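# Place the necklace inside the jewelry box's long compartment

## Task

Get the whole necklace into the long compartment of the jewelry box so that it stays there by itself, with no gripper holding it in place, then open the gripper and withdraw the arm.

## Robot and tools

Robot: two six-joint arms, left_arm and right_arm, each with a two-finger parallel gripper. The names are just labels. In the shared scene frame the origin sits at table-top height, midway between the arm bases and a little behind the table's near edge. +x points out over the table, +y toward left_arm's side, +z up. Bases: left_arm near (0.006, 0.273, -0.010) m, right_arm near (0.006, -0.299, -0.009) m, both facing +x with tiny tilts. A fixed bar under the bases and a plate behind it can stand up to about 3 cm above the table and give no warning on contact. Keep the arms off them and apart from each other; a hard arm-to-arm hit can end the scene.

Gripper frame: fingers point along the gripper's +z and close along its y. end_effector_position is the point between the finger pads, just short of the tips. Full opening is 0.087 m.

Row layout (used by both motion tools): one flat list of 14 numbers covering both arms, each in [-1, 1]. First left_arm: dx, dy, dz, rx, ry, rz, opening. Then right_arm in the same order. Always send all 14, even if one arm stays still.
- dx..rz are an offset, not a pose. They are expressed in that gripper's own axes and measured from its pose at the start of the action or move. 1.0 equals 0.6 m for translation and 180 degrees for rotation. rx, ry, rz form a single rotation vector.
- opening is absolute: +1 fully open, -1 closed.

execute_actions(actions): a list of actions. Each action is a table of up to 15 rows, and each row lasts one 1/30 s step. A short table repeats its last row until 15 steps pass. Every row is an offset from the start pose of that action, not from the row before. The first action of a call starts from the last pose a result reported. An empty list just returns the current state and images.

move(target, speed, blocking): target is one 14-number row, an offset from the pose in the latest result that showed one. The gripper follows a straight path to it, turning the short way. speed is the path's top speed in m/s, 0.002 to 0.5, default 0.25; rotation may reach twice that in rad/s. Paths last 0.5 to 10 s and all arms finish together. A longer path is cut at 10 s, short of the target. The path ignores obstacles and the other arm. Grippers lag, may wander, and can overshoot speed near full reach. Faster contact hits harder, and a target set deeper past a contact pushes harder. The opening is sent when the move starts. blocking=false returns after 0.5 s while motion continues. Until a result shows the end, other moves and actions are refused; call wait or stop first. The added move: line reports the ending (done, off_target, moving, held, fault) and limits. paced means a commanded pose was clipped. held means a check blocked steps; afterwards the arm may go much faster than speed. The result also gives each gripper's remaining distance to its target.

wait(seconds): 0 to 10. The arms keep their last command, and a running move continues. stop(): brakes a running move. It needs room, more at higher speed, and the fingers keep moving. zoom_image(camera, region): region is [x0, y0, x1, y1] in pixels of that camera's last full image, at most 504x504. Cameras: cam_head_left, cam_head_right, cam_high, cam_low, cam_left_wrist, cam_right_wrist, all 504x504. read_manual gives only URDF licence text. finished_scene(scene): pass the current scene number. It is final and reports success.

Controller behaviour: each step the commanded pose is clipped to within 70 mm and 16 degrees of the measured pose, and position wins over orientation. Far targets may need several actions. After an action the arm stops at its last clipped pose, so send the remainder next. Friction can leave the gripper up to about 31 mm short, and very small commands may do nothing. Elbows never fully straighten. Printed positions can be off, more at long reach. Joint limits (rad): waist -2.618..3.054, shoulder 0..3.142, elbow 0..3.142, wrist pitch -1.571..1.571, wrist yaw -1.571..1.571, wrist roll -2.094..2.094.

Results: a state line per arm gives position (m) and quat_wxyz in the scene frame. Hand target lines show where the controller is steering each gripper. grip_measured is the finger opening on the command scale. The last joint value is the opening in metres; each gripper may read up to about 1 mm off. Action results list positions at some steps; HELD with an arm label means that arm's row was partly blocked. pose unreachable means the clearance check altered or blocked that arm's command. FAULT or OVER-TEMPERATURE FAULT lines mean an arm stopped.

Grasping: to hold something, command an opening below grip_measured. About 0.02 below grips firmly, less grips gently. Finger force is about 20 N per pad. Closing fast can squeeze harder and may spring the fingers open. An arm to hold still: in a reply's first call send the offset back to its wanted pose, later zeros, and always its desired opening. An arm blocked by an object keeps pushing until given a new command.

Hazards: parts you hold may be tugged briefly, and loose objects may be nudged. Nothing may leave the table. Avoid drops, slips, slams and hard pushes. Holding loads heats motors: a MOTOR HOT warning comes at 75 °C. At 90 °C that arm is stopped for 10 s. At 100 °C it goes limp and falls. Finish with the necklace resting wholly in the long compartment, fingers open, and the gripper lifted clear.

Each tool is called as name(argument=value, ...) on one line, values as JSON.

## Session

I'll start by looking at the current state of the scene.

execute_actions(actions=[])

Scene clock: 0.00 s.
left_arm: end_effector_position=(+0.3958, +0.2036, +0.0909) grip_measured=+0.994 end_effector_quat_wxyz=(+0.430, +0.297, +0.846, -0.105) | right_arm: end_effector_position=(+0.0881, -0.4527, +0.1473) grip_measured=+0.984 end_effector_quat_wxyz=(+0.023, +0.511, +0.748, -0.423)
Joint positions: left_arm=[ 0.022  1.512  0.908 -0.138  0.428  0.449  0.087] | right_arm=[-0.424  1.291  1.025 -1.49   0.86   0.895  0.087]
Joint velocities: left_arm=[-0.002 -0.017  0.017  0.022 -0.051  0.007 -0.   ] | right_arm=[-0.002 -0.002 -0.017  0.022 -0.022 -0.125 -0.   ]
Hand target (left_arm): +0.396, +0.204, +0.091; +0.430, +0.297, +0.846, -0.105
Hand target (right_arm): +0.088, -0.453, +0.147; +0.023, +0.511, +0.748, -0.423

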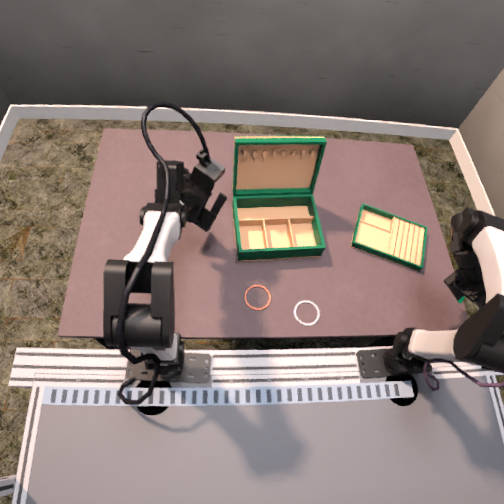

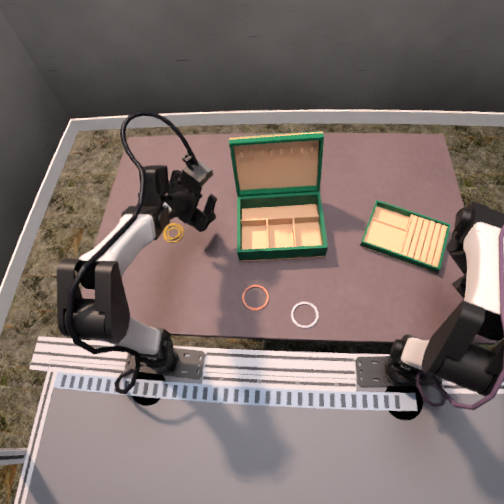

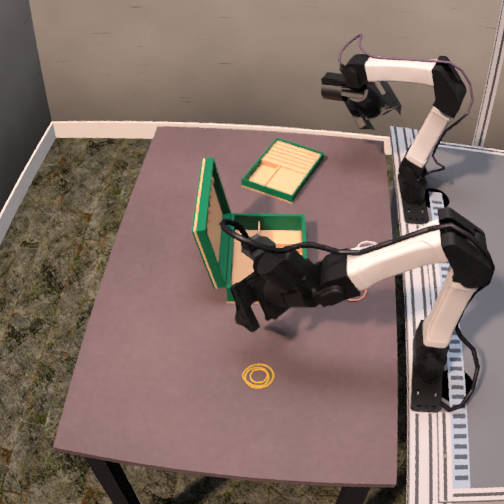

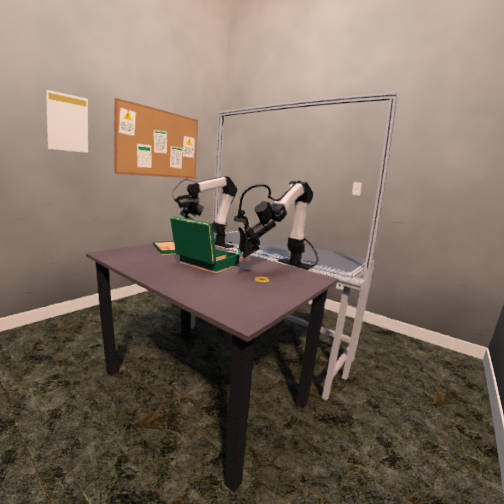

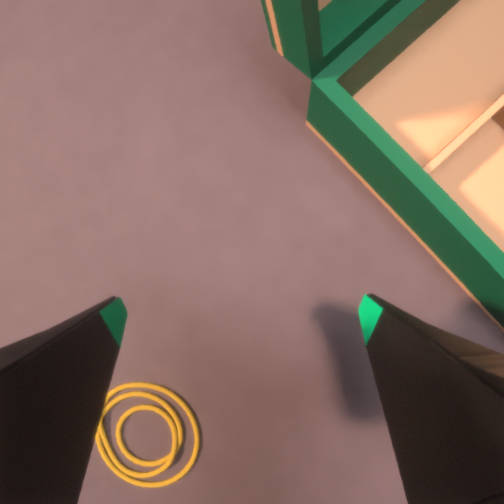

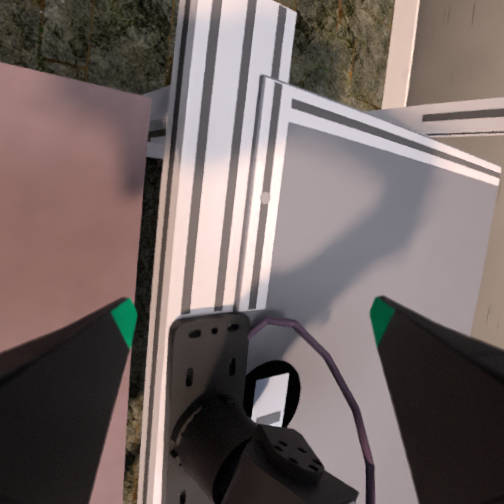

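zoom_image(camera="cam_head_right", region=[130, 120, 350, 340])

zoom_image(camera="cam_left_wrist", region=[60, 350, 240, 504])

zoom_image(camera="cam_high", region=[170, 140, 400, 420])

Region (130, 120, 350, 340) of cam_head_right's 504x504 image, scaled by 2.291, with more detail than that image has.

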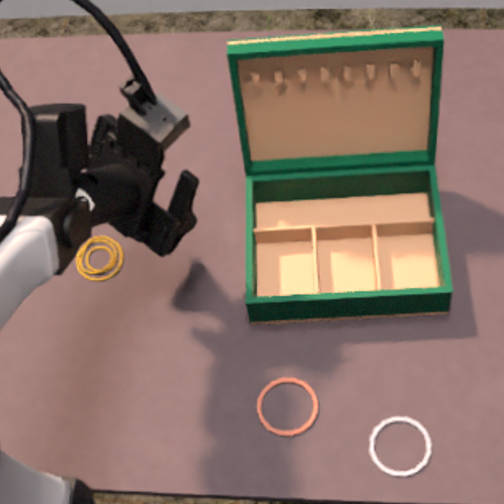

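Region (60, 350, 240, 504) of cam_left_wrist's 504x504 image, scaled by 2.800, with more detail than that image has; it fills the top 431 rows of this view, and the rest is white.

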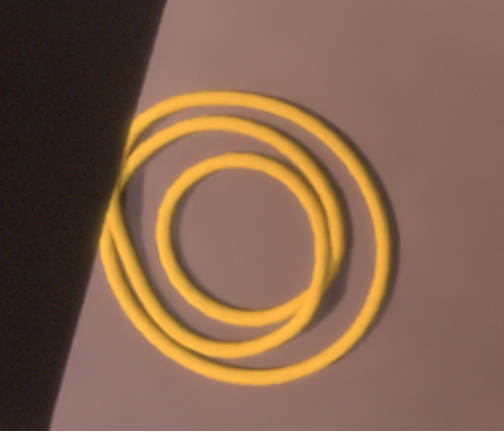

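Region (170, 140, 400, 420) of cam_high's 504x504 image, scaled by 1.800, with more detail than that image has; it fills the left 414 columns of this view, and the rest is white.

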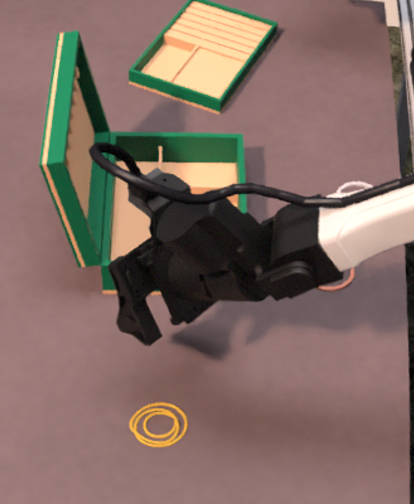

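move(target=[0.1057, 0.1103, -0.0933, 0.1565, 0.2575, 0.2643, 1, 0, 0, 0, 0, 0, 0, 1], speed=0.25)

Scene clock: 5.40 s.
left_arm: end_effector_position=(+0.3681, +0.3097, +0.0836) grip_measured=+0.994 end_effector_quat_wxyz=(+0.009, +0.701, +0.713, +0.006) | right_arm: end_effector_position=(+0.0881, -0.4527, +0.1473) grip_measured=+0.984 end_effector_quat_wxyz=(+0.023, +0.511, +0.748, -0.423)
Joint positions: left_arm=[ 0.046  1.919  1.589 -1.231  0.009  1.548  0.087] | right_arm=[-0.424  1.291  1.025 -1.49   0.86   0.895  0.087]
Joint velocities: left_arm=[-0.007  0.012  0.002 -0.022 -0.095  0.051  0.   ] | right_arm=[ 0.027 -0.022  0.002  0.022 -0.022  0.007 -0.001]
Hand target (left_arm): +0.369, +0.307, +0.082; -0.001, +0.709, +0.705, +0.002
Hand target (right_arm): +0.088, -0.453, +0.147; +0.023, +0.511, +0.748, -0.423
Off the commanded pose (left_arm): 0.005 m, 2 deg.
Off the commanded pose (right_arm): 0.000 m, 0 deg.
move: done

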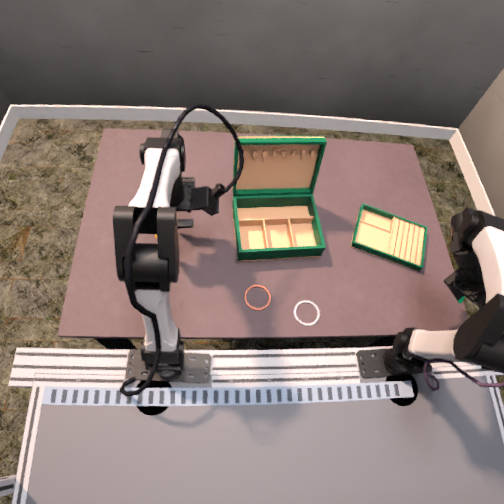

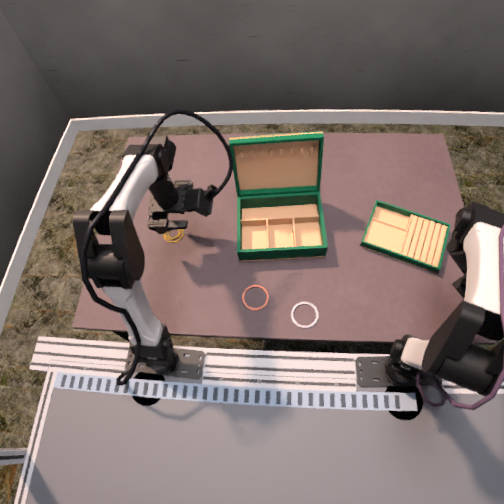

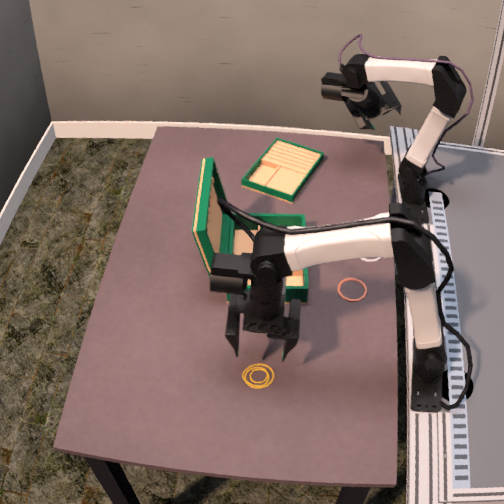

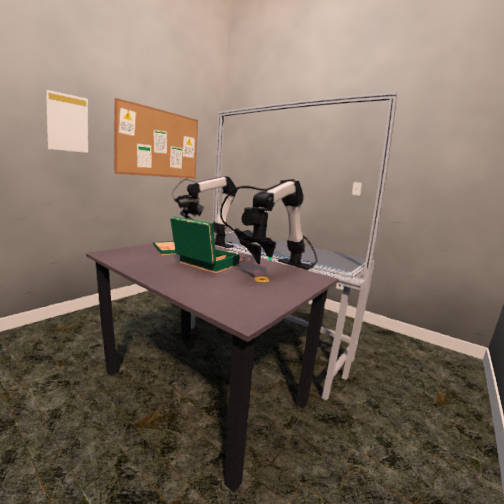

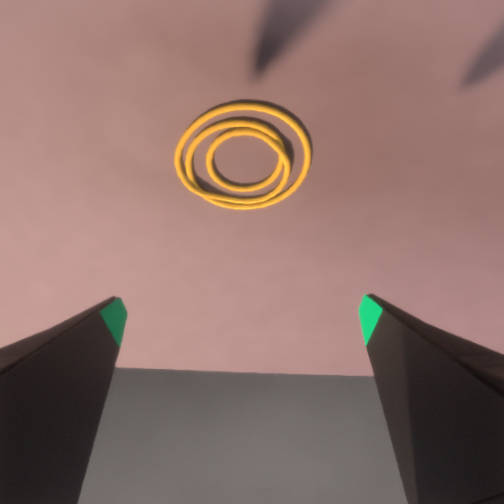

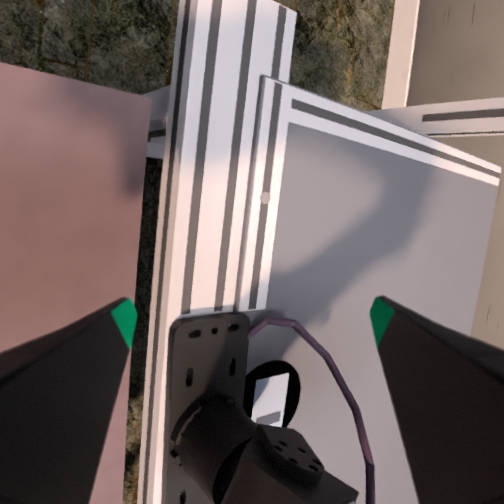

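zoom_image(camera="cam_left_wrist", region=[150, 80, 340, 240])

Region (150, 80, 340, 240) of cam_left_wrist's 504x504 image, scaled by 2.653, with more detail than that image has; it fills the top 424 rows of this view, and the rest is white.

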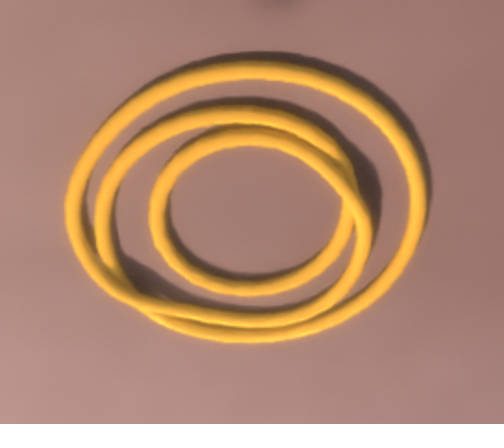

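move(target=[-0.007, 0.0, 0.104, 0.0067, 0.0014, 0.0054, 1, 0, 0, 0, 0, 0, 0, 1], speed=0.15)

Scene clock: 6.83 s.
left_arm: end_effector_position=(+0.3722, +0.3078, +0.0311) grip_measured=+0.994 end_effector_quat_wxyz=(+0.006, +0.704, +0.710, +0.004) | right_arm: end_effector_position=(+0.0881, -0.4527, +0.1473) grip_measured=+0.984 end_effector_quat_wxyz=(+0.023, +0.511, +0.748, -0.423)
Joint positions: left_arm=[ 0.04   1.976  1.455 -1.048  0.007  1.549  0.087] | right_arm=[-0.424  1.291  1.025 -1.49   0.86   0.895  0.087]
Joint velocities: left_arm=[0.002 0.002 0.017 0.007 0.007 0.066 0.002] | right_arm=[-0.007 -0.002  0.007 -0.007  0.022  0.022  0.   ]
Hand target (left_arm): +0.370, +0.305, +0.022; -0.000, +0.708, +0.707, -0.000
Hand target (right_arm): +0.088, -0.453, +0.147; +0.023, +0.511, +0.748, -0.423
Off the commanded pose (left_arm): 0.011 m, 1 deg.
Off the commanded pose (right_arm): 0.000 m, 0 deg.
move: off_target (left_arm)

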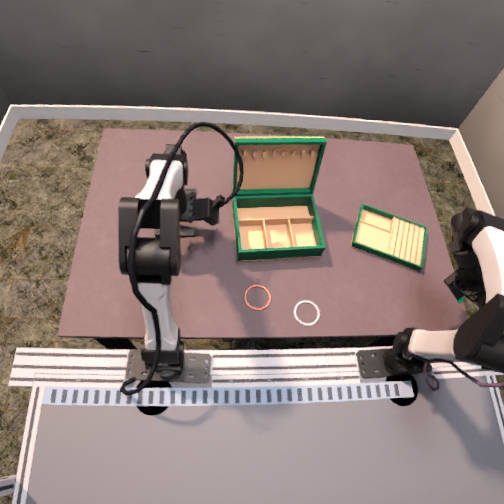

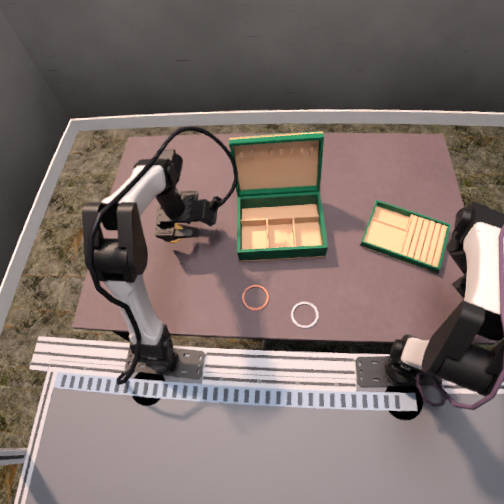

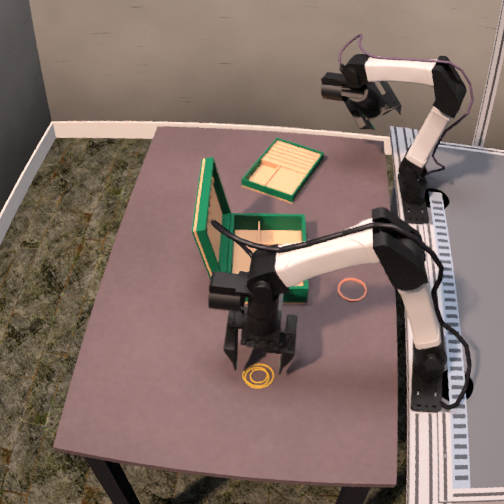

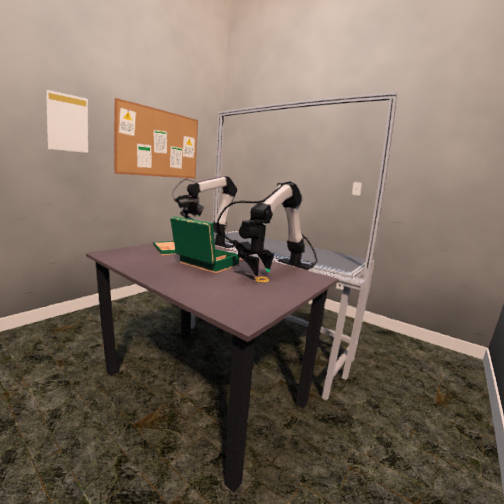

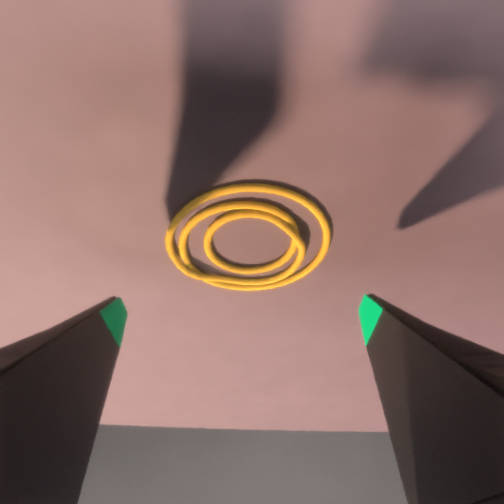

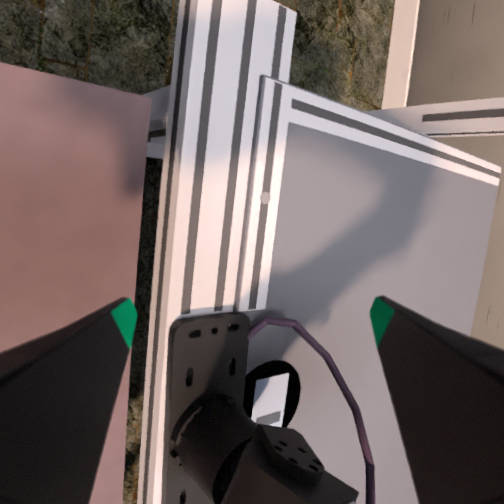

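move(target=[-0.012, -0.007, 0.055, 0.004, 0.001, 0.003, 1, 0, 0, 0, 0, 0, 0, 1], speed=0.05)

Scene clock: 8.13 s.
left_arm: end_effector_position=(+0.3737, +0.3034, +0.0105) grip_measured=+0.994 end_effector_quat_wxyz=(+0.009, +0.707, +0.707, +0.007) | right_arm: end_effector_position=(+0.0881, -0.4527, +0.1473) grip_measured=+0.984 end_effector_quat_wxyz=(+0.023, +0.511, +0.748, -0.423)
Joint positions: left_arm=[ 0.028  1.995  1.397 -0.961  0.007  1.545  0.087] | right_arm=[-0.424  1.291  1.025 -1.49   0.86   0.895  0.087]
Joint velocities: left_arm=[-0.002 -0.012 -0.002 -0.037 -0.022  0.007 -0.001] | right_arm=[ 0.007 -0.002 -0.012  0.037  0.022 -0.051  0.   ]
Hand target (left_arm): +0.369, +0.301, -0.001; +0.000, +0.708, +0.707, +0.001
Hand target (right_arm): +0.088, -0.453, +0.147; +0.023, +0.511, +0.748, -0.423
Off the commanded pose (left_arm): 0.014 m, 1 deg.
Off the commanded pose (right_arm): 0.000 m, 0 deg.
move: off_target (left_arm)

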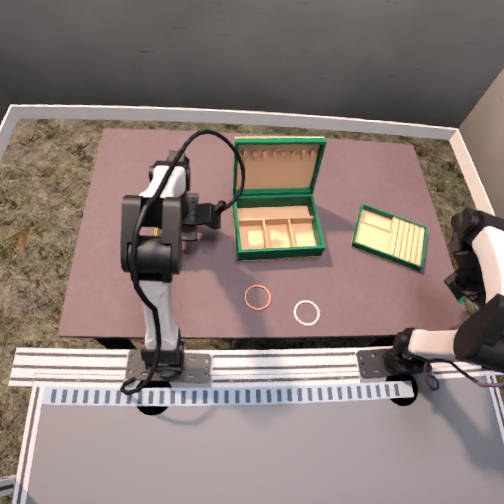

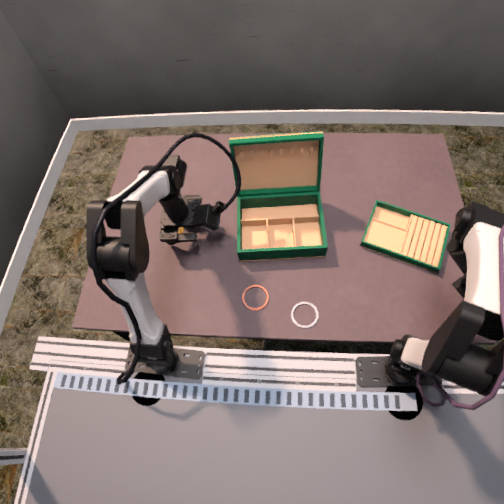

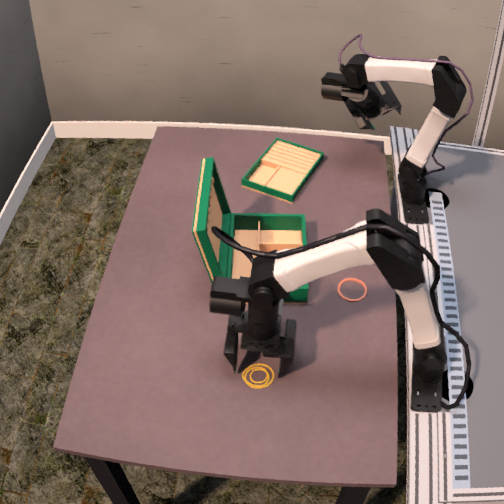

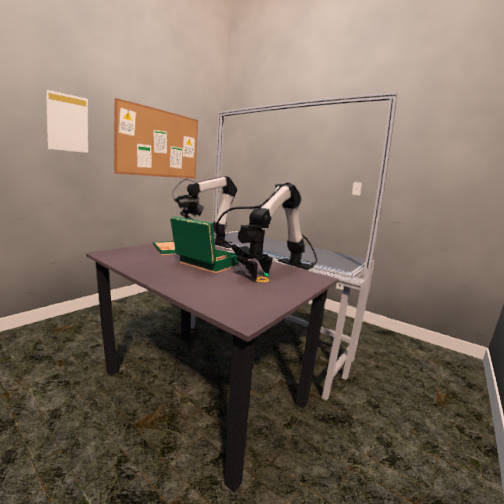

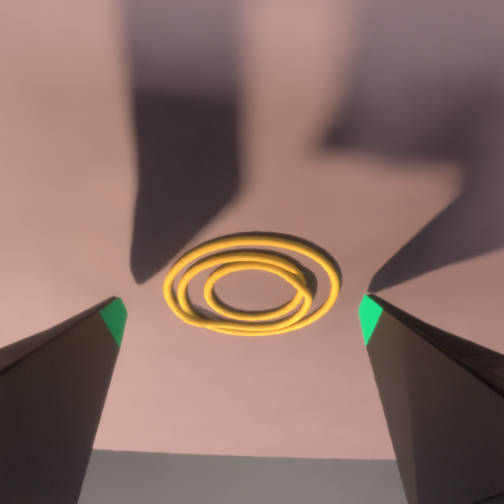

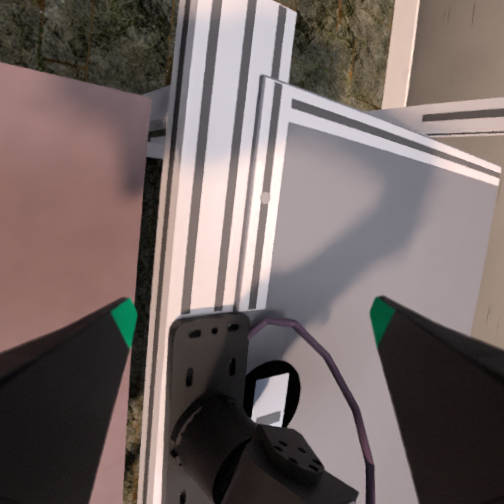

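zoom_image(camera="cam_left_wrist", region=[80, 200, 420, 380])

zoom_image(camera="cam_high", region=[200, 310, 320, 410])

Region (80, 200, 420, 380) of cam_left_wrist's 504x504 image, scaled by 1.482, with more detail than that image has; it fills the top 267 rows of this view, and the rest is white.

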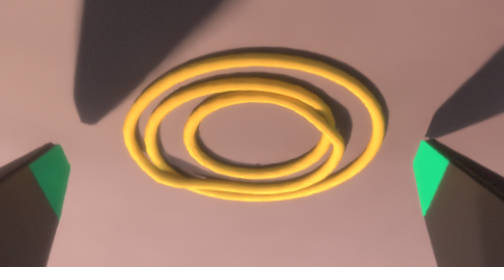

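Region (200, 310, 320, 410) of cam_high's 504x504 image, scaled by 4.200, with more detail than that image has.

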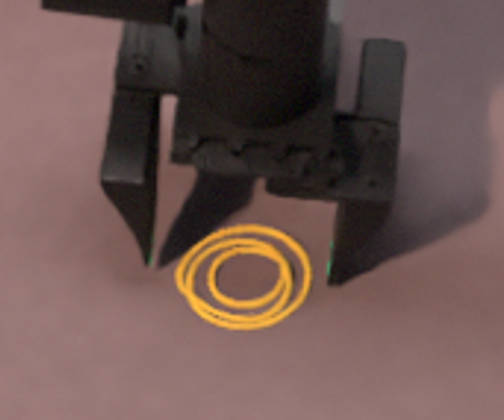

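move(target=[0, -0.006, 0.022, 0.028, 0.0, 0.0, 1, 0, 0, 0, 0, 0, 0, 1], speed=0.05)

Scene clock: 9.63 s.
left_arm: end_effector_position=(+0.3726, +0.3034, +0.0040) grip_measured=+0.994 end_effector_quat_wxyz=(-0.011, +0.707, +0.707, -0.012) | right_arm: end_effector_position=(+0.0881, -0.4527, +0.1473) grip_measured=+0.984 end_effector_quat_wxyz=(+0.023, +0.511, +0.748, -0.423)
Joint positions: left_arm=[ 0.028  2.049  1.449 -1.014  0.007  1.545  0.087] | right_arm=[-0.424  1.291  1.025 -1.49   0.86   0.895  0.087]
Joint velocities: left_arm=[-0.017 -0.007  0.007 -0.095  0.007  0.007 -0.   ] | right_arm=[-0.012  0.007  0.002 -0.037  0.051  0.037 -0.001]
Hand target (left_arm): +0.370, +0.303, -0.002; -0.022, +0.707, +0.706, -0.024
Hand target (right_arm): +0.088, -0.453, +0.147; +0.023, +0.511, +0.748, -0.423
Off the commanded pose (left_arm): 0.007 m, 2 deg.
Off the commanded pose (right_arm): 0.000 m, 0 deg.
move: done

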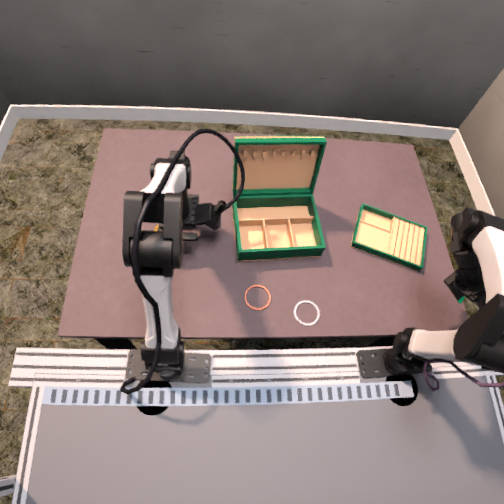

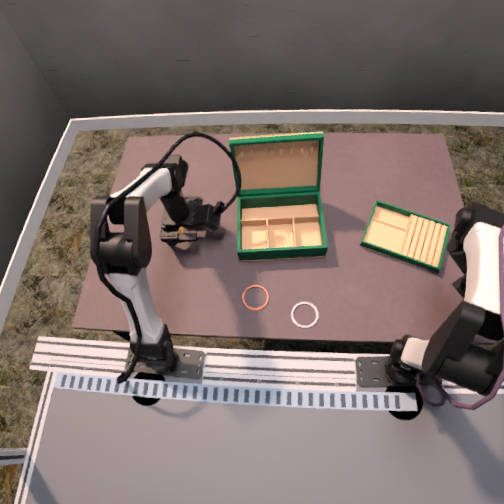

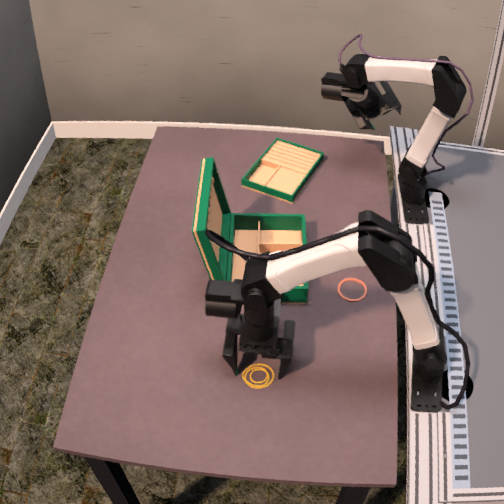

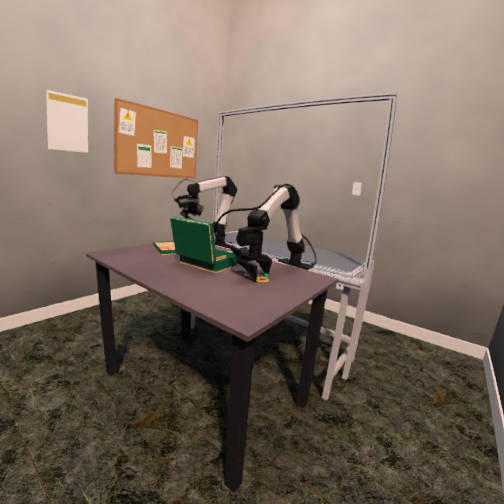

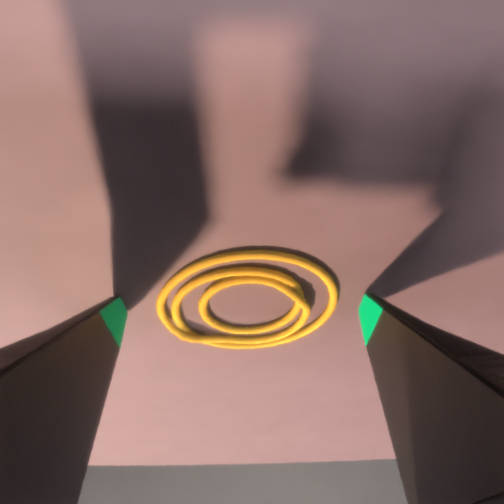

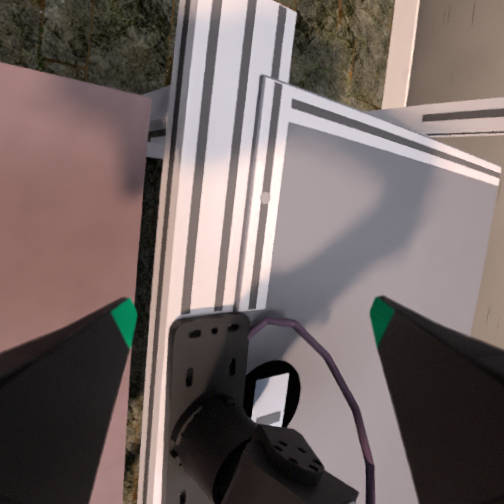

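execute_actions(actions=[[[0,0,0.006,0,0,0,0.95,0,0,0,0,0,0,1],[0,0,0.006,0,0,0,0.90,0,0,0,0,0,0,1],[0,0,0.006,0,0,0,0.85,0,0,0,0,0,0,1],[0,0,0.006,0,0,0,0.80,0,0,0,0,0,0,1],[0,0,0.006,0,0,0,0.75,0,0,0,0,0,0,1],[0,0,0.006,0,0,0,0.70,0,0,0,0,0,0,1],[0,0,0.006,0,0,0,0.65,0,0,0,0,0,0,1],[0,0,0.006,0,0,0,0.60,0,0,0,0,0,0,1],[0,0,0.006,0,0,0,0.55,0,0,0,0,0,0,1],[0,0,0.006,0,0,0,0.50,0,0,0,0,0,0,1],[0,0,0.006,0,0,0,0.46,0,0,0,0,0,0,1],[0,0,0.006,0,0,0,0.42,0,0,0,0,0,0,1],[0,0,0.006,0,0,0,0.38,0,0,0,0,0,0,1],[0,0,0.006,0,0,0,0.34,0,0,0,0,0,0,1],[0,0,0.006,0,0,0,0.30,0,0,0,0,0,0,1]],[[0,0,0.006,0,0,0,0.27,0,0,0,0,0,0,1],[0,0,0.006,0,0,0,0.24,0,0,0,0,0,0,1],[0,0,0.006,0,0,0,0.21,0,0,0,0,0,0,1],[0,0,0.006,0,0,0,0.18,0,0,0,0,0,0,1],[0,0,0.006,0,0,0,0.15,0,0,0,0,0,0,1],[0,0,0.006,0,0,0,0.12,0,0,0,0,0,0,1],[0,0,0.006,0,0,0,0.09,0,0,0,0,0,0,1],[0,0,0.006,0,0,0,0.06,0,0,0,0,0,0,1],[0,0,0.006,0,0,0,0.03,0,0,0,0,0,0,1],[0,0,0.006,0,0,0,0.0,0,0,0,0,0,0,1],[0,0,0.006,0,0,0,-0.03,0,0,0,0,0,0,1],[0,0,0.006,0,0,0,-0.06,0,0,0,0,0,0,1],[0,0,0.006,0,0,0,-0.09,0,0,0,0,0,0,1],[0,0,0.006,0,0,0,-0.12,0,0,0,0,0,0,1],[0,0,0.006,0,0,0,-0.15,0,0,0,0,0,0,1]],[[0,0,0.006,0,0,0,-0.18,0,0,0,0,0,0,1],[0,0,0.006,0,0,0,-0.21,0,0,0,0,0,0,1],[0,0,0.006,0,0,0,-0.24,0,0,0,0,0,0,1],[0,0,0.006,0,0,0,-0.27,0,0,0,0,0,0,1],[0,0,0.006,0,0,0,-0.30,0,0,0,0,0,0,1],[0,0,0.006,0,0,0,-0.33,0,0,0,0,0,0,1],[0,0,0.006,0,0,0,-0.36,0,0,0,0,0,0,1],[0,0,0.006,0,0,0,-0.38,0,0,0,0,0,0,1],[0,0,0.006,0,0,0,-0.40,0,0,0,0,0,0,1],[0,0,0.006,0,0,0,-0.42,0,0,0,0,0,0,1],[0,0,0.006,0,0,0,-0.44,0,0,0,0,0,0,1],[0,0,0.006,0,0,0,-0.46,0,0,0,0,0,0,1],[0,0,0.006,0,0,0,-0.48,0,0,0,0,0,0,1],[0,0,0.006,0,0,0,-0.50,0,0,0,0,0,0,1],[0,0,0.006,0,0,0,-0.50,0,0,0,0,0,0,1]]])

Scene clock: 11.67 s.
left_arm: end_effector_position=(+0.3738, +0.3034, +0.0040) grip_measured=-0.497 end_effector_quat_wxyz=(-0.009, +0.707, +0.707, -0.010) | right_arm: end_effector_position=(+0.0881, -0.4527, +0.1473) grip_measured=+0.984 end_effector_quat_wxyz=(+0.023, +0.511, +0.748, -0.423)
Joint positions: left_arm=[ 0.028  2.049  1.449 -1.01   0.007  1.545  0.022] | right_arm=[-0.424  1.291  1.025 -1.49   0.86   0.895  0.087]
Joint velocities: left_arm=[-0.017 -0.007 -0.007 -0.007 -0.081 -0.051 -0.004] | right_arm=[-0.002  0.002  0.012 -0.007 -0.037  0.007  0.   ]
Hand target (left_arm): +0.374, +0.303, +0.000; -0.009, +0.707, +0.707, -0.010
Hand target (right_arm): +0.088, -0.453, +0.147; +0.023, +0.511, +0.748, -0.423
Off the commanded pose (left_arm): 0.004 m, 0 deg.
Off the commanded pose (right_arm): 0.000 m, 0 deg.
Step readings (end_effector_position; steps 1 to 15: 1st action; 16 to 30: 2nd action; 31 to 45: 3rd action):
0: left_arm (+0.3726, +0.3034, +0.0041) | right_arm (+0.0881, -0.4527, +0.1473)
1: left_arm (+0.3730, +0.3034, +0.0041) | right_arm (+0.0881, -0.4527, +0.1473)
2: left_arm (+0.3735, +0.3034, +0.0041) | right_arm (+0.0881, -0.4527, +0.1473)
4: left_arm (+0.3737, +0.3034, +0.0041) | right_arm (+0.0881, -0.4527, +0.1473)
8: left_arm (+0.3738, +0.3034, +0.0040) | right_arm (+0.0881, -0.4527, +0.1473)
15: left_arm (+0.3738, +0.3034, +0.0040) | right_arm (+0.0881, -0.4527, +0.1473)
16: left_arm (+0.3738, +0.3034, +0.0040) | right_arm (+0.0881, -0.4527, +0.1473)
17: left_arm (+0.3738, +0.3034, +0.0040) | right_arm (+0.0881, -0.4527, +0.1473)
19: left_arm (+0.3738, +0.3034, +0.0040) | right_arm (+0.0881, -0.4527, +0.1473)
23: left_arm (+0.3738, +0.3034, +0.0040) | right_arm (+0.0881, -0.4527, +0.1473)
30: left_arm (+0.3738, +0.3034, +0.0040) | right_arm (+0.0881, -0.4527, +0.1473)
31: left_arm (+0.3738, +0.3034, +0.0040) | right_arm (+0.0881, -0.4527, +0.1473)
32: left_arm (+0.3738, +0.3034, +0.0040) | right_arm (+0.0881, -0.4527, +0.1473)
34: left_arm (+0.3738, +0.3034, +0.0040) | right_arm (+0.0881, -0.4527, +0.1473)
38: left_arm (+0.3738, +0.3034, +0.0040) | right_arm (+0.0881, -0.4527, +0.1473)
45: end_effector_position above

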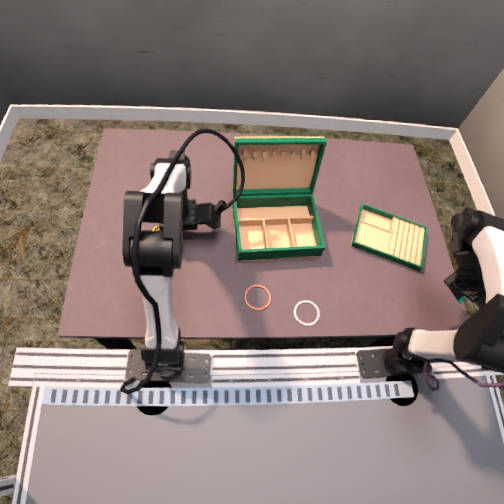

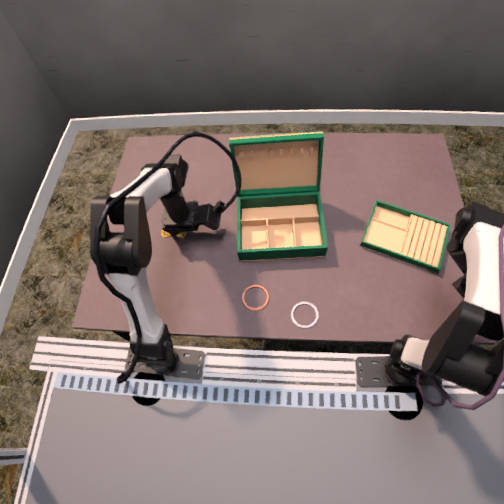

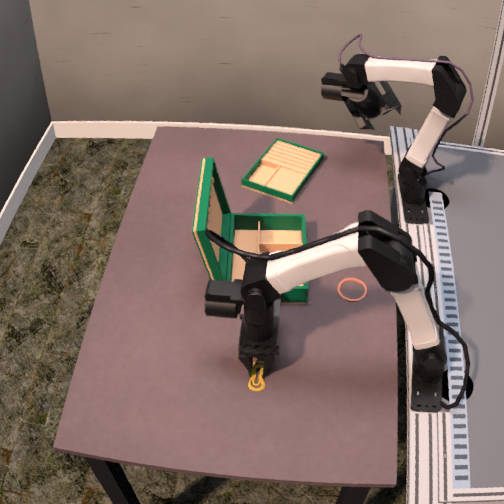

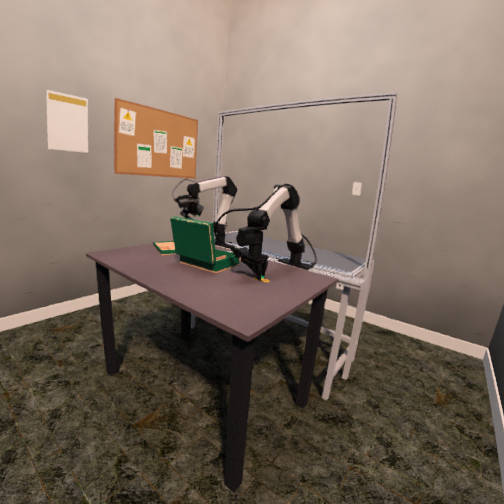

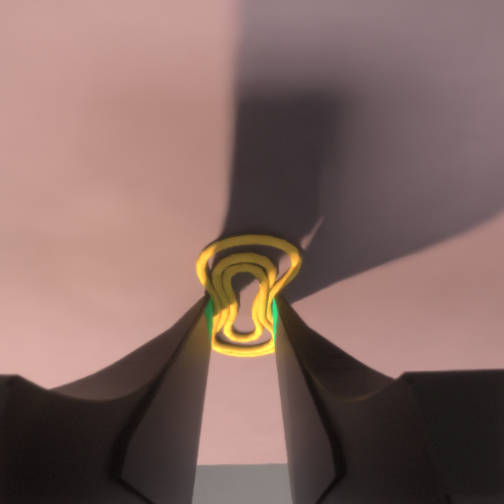

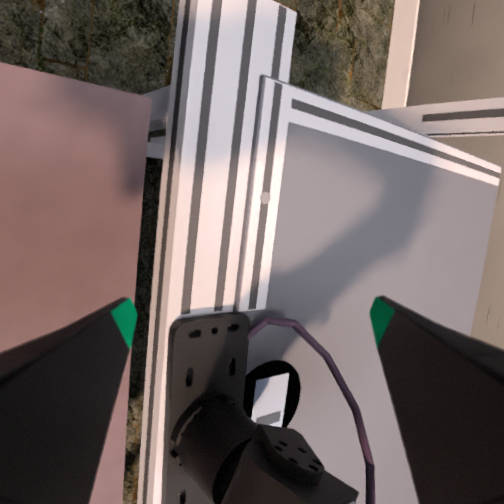

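execute_actions(actions=[[[0,0,0.006,0,0,0,-0.52,0,0,0,0,0,0,1],[0,0,0.006,0,0,0,-0.535,0,0,0,0,0,0,1],[0,0,0.006,0,0,0,-0.55,0,0,0,0,0,0,1],[0,0,0.006,0,0,0,-0.565,0,0,0,0,0,0,1],[0,0,0.006,0,0,0,-0.58,0,0,0,0,0,0,1],[0,0,0.006,0,0,0,-0.595,0,0,0,0,0,0,1],[0,0,0.006,0,0,0,-0.61,0,0,0,0,0,0,1],[0,0,0.006,0,0,0,-0.625,0,0,0,0,0,0,1],[0,0,0.006,0,0,0,-0.64,0,0,0,0,0,0,1],[0,0,0.006,0,0,0,-0.655,0,0,0,0,0,0,1],[0,0,0.006,0,0,0,-0.67,0,0,0,0,0,0,1],[0,0,0.006,0,0,0,-0.68,0,0,0,0,0,0,1],[0,0,0.006,0,0,0,-0.69,0,0,0,0,0,0,1],[0,0,0.006,0,0,0,-0.70,0,0,0,0,0,0,1],[0,0,0.006,0,0,0,-0.70,0,0,0,0,0,0,1]]])

zoom_image(camera="cam_left_wrist", region=[170, 210, 330, 380])

Scene clock: 12.33 s.
left_arm: end_effector_position=(+0.3738, +0.3034, +0.0040) grip_measured=-0.699 end_effector_quat_wxyz=(-0.009, +0.707, +0.707, -0.010) | right_arm: end_effector_position=(+0.0881, -0.4527, +0.1473) grip_measured=+0.984 end_effector_quat_wxyz=(+0.023, +0.511, +0.748, -0.423)
Joint positions: left_arm=[ 0.028  2.049  1.449 -1.01   0.007  1.545  0.013] | right_arm=[-0.424  1.291  1.025 -1.49   0.86   0.895  0.087]
Joint velocities: left_arm=[ 0.007 -0.002 -0.012 -0.051 -0.051  0.022 -0.002] | right_arm=[-0.027 -0.007 -0.007  0.007 -0.11  -0.051 -0.001]
Hand target (left_arm): +0.374, +0.303, +0.000; -0.009, +0.707, +0.707, -0.010
Hand target (right_arm): +0.088, -0.453, +0.147; +0.023, +0.511, +0.748, -0.423
Off the commanded pose (left_arm): 0.004 m, 0 deg.
Off the commanded pose (right_arm): 0.000 m, 0 deg.
Step readings (end_effector_position):
0: left_arm (+0.3738, +0.3034, +0.0040) | right_arm (+0.0881, -0.4527, +0.1473)
1: left_arm (+0.3738, +0.3034, +0.0040) | right_arm (+0.0881, -0.4527, +0.1473)
2: left_arm (+0.3738, +0.3034, +0.0040) | right_arm (+0.0881, -0.4527, +0.1473)
4: left_arm (+0.3738, +0.3034, +0.0040) | right_arm (+0.0881, -0.4527, +0.1473)
8: left_arm (+0.3738, +0.3034, +0.0040) | right_arm (+0.0881, -0.4527, +0.1473)
15: end_effector_position above

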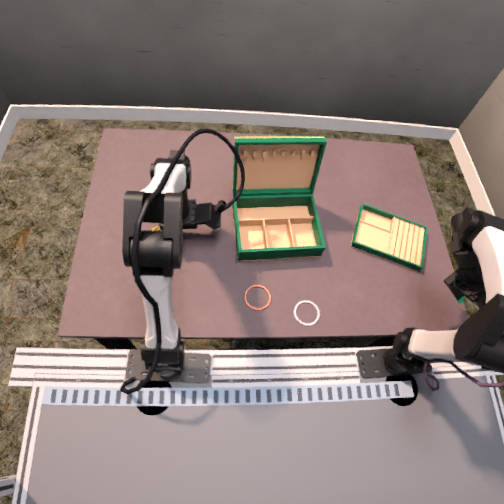

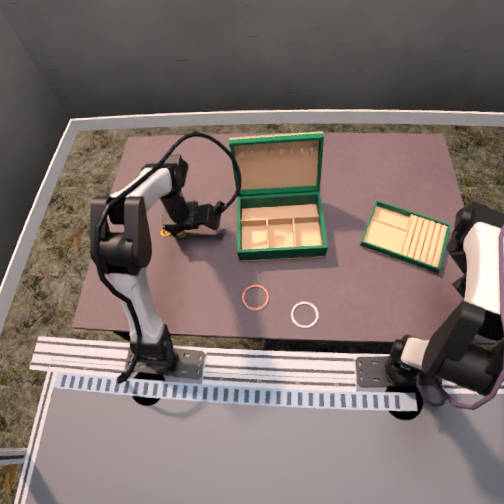

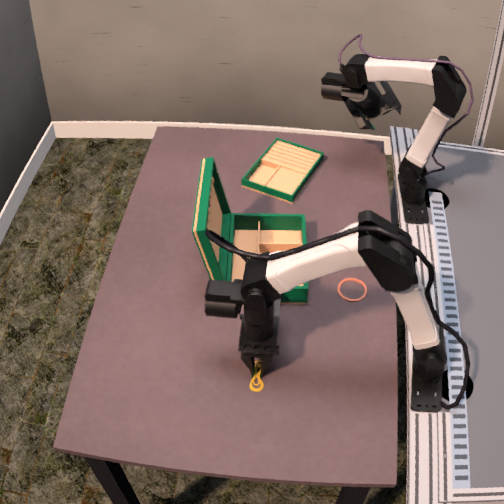

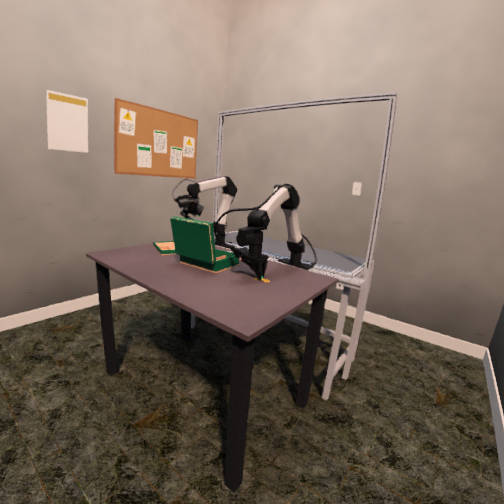

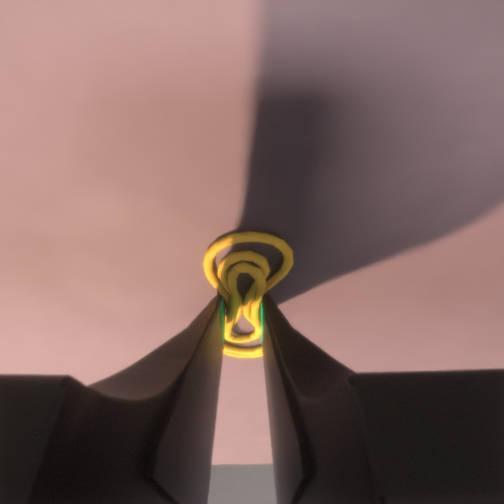

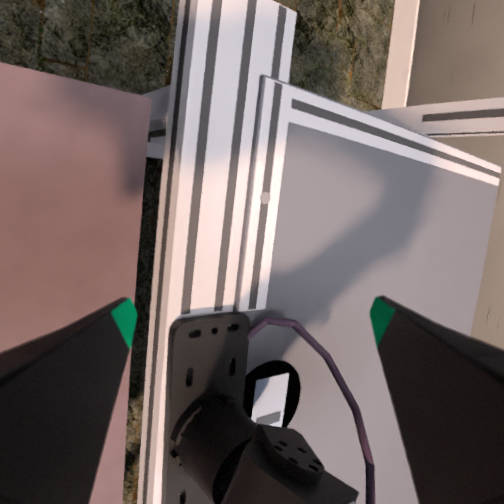

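Region (170, 210, 330, 380) of cam_left_wrist's 504x504 image, scaled by 2.965, with more detail than that image has; it fills the left 474 columns of this view, and the rest is white.

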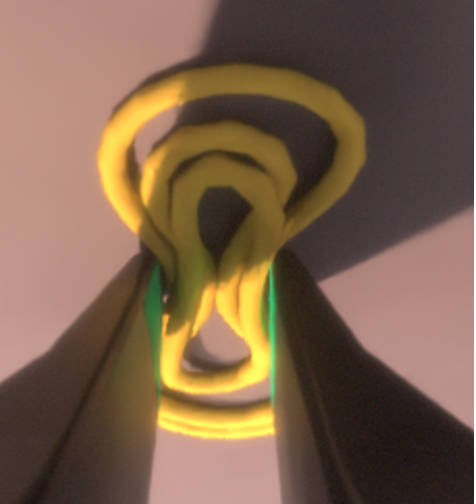

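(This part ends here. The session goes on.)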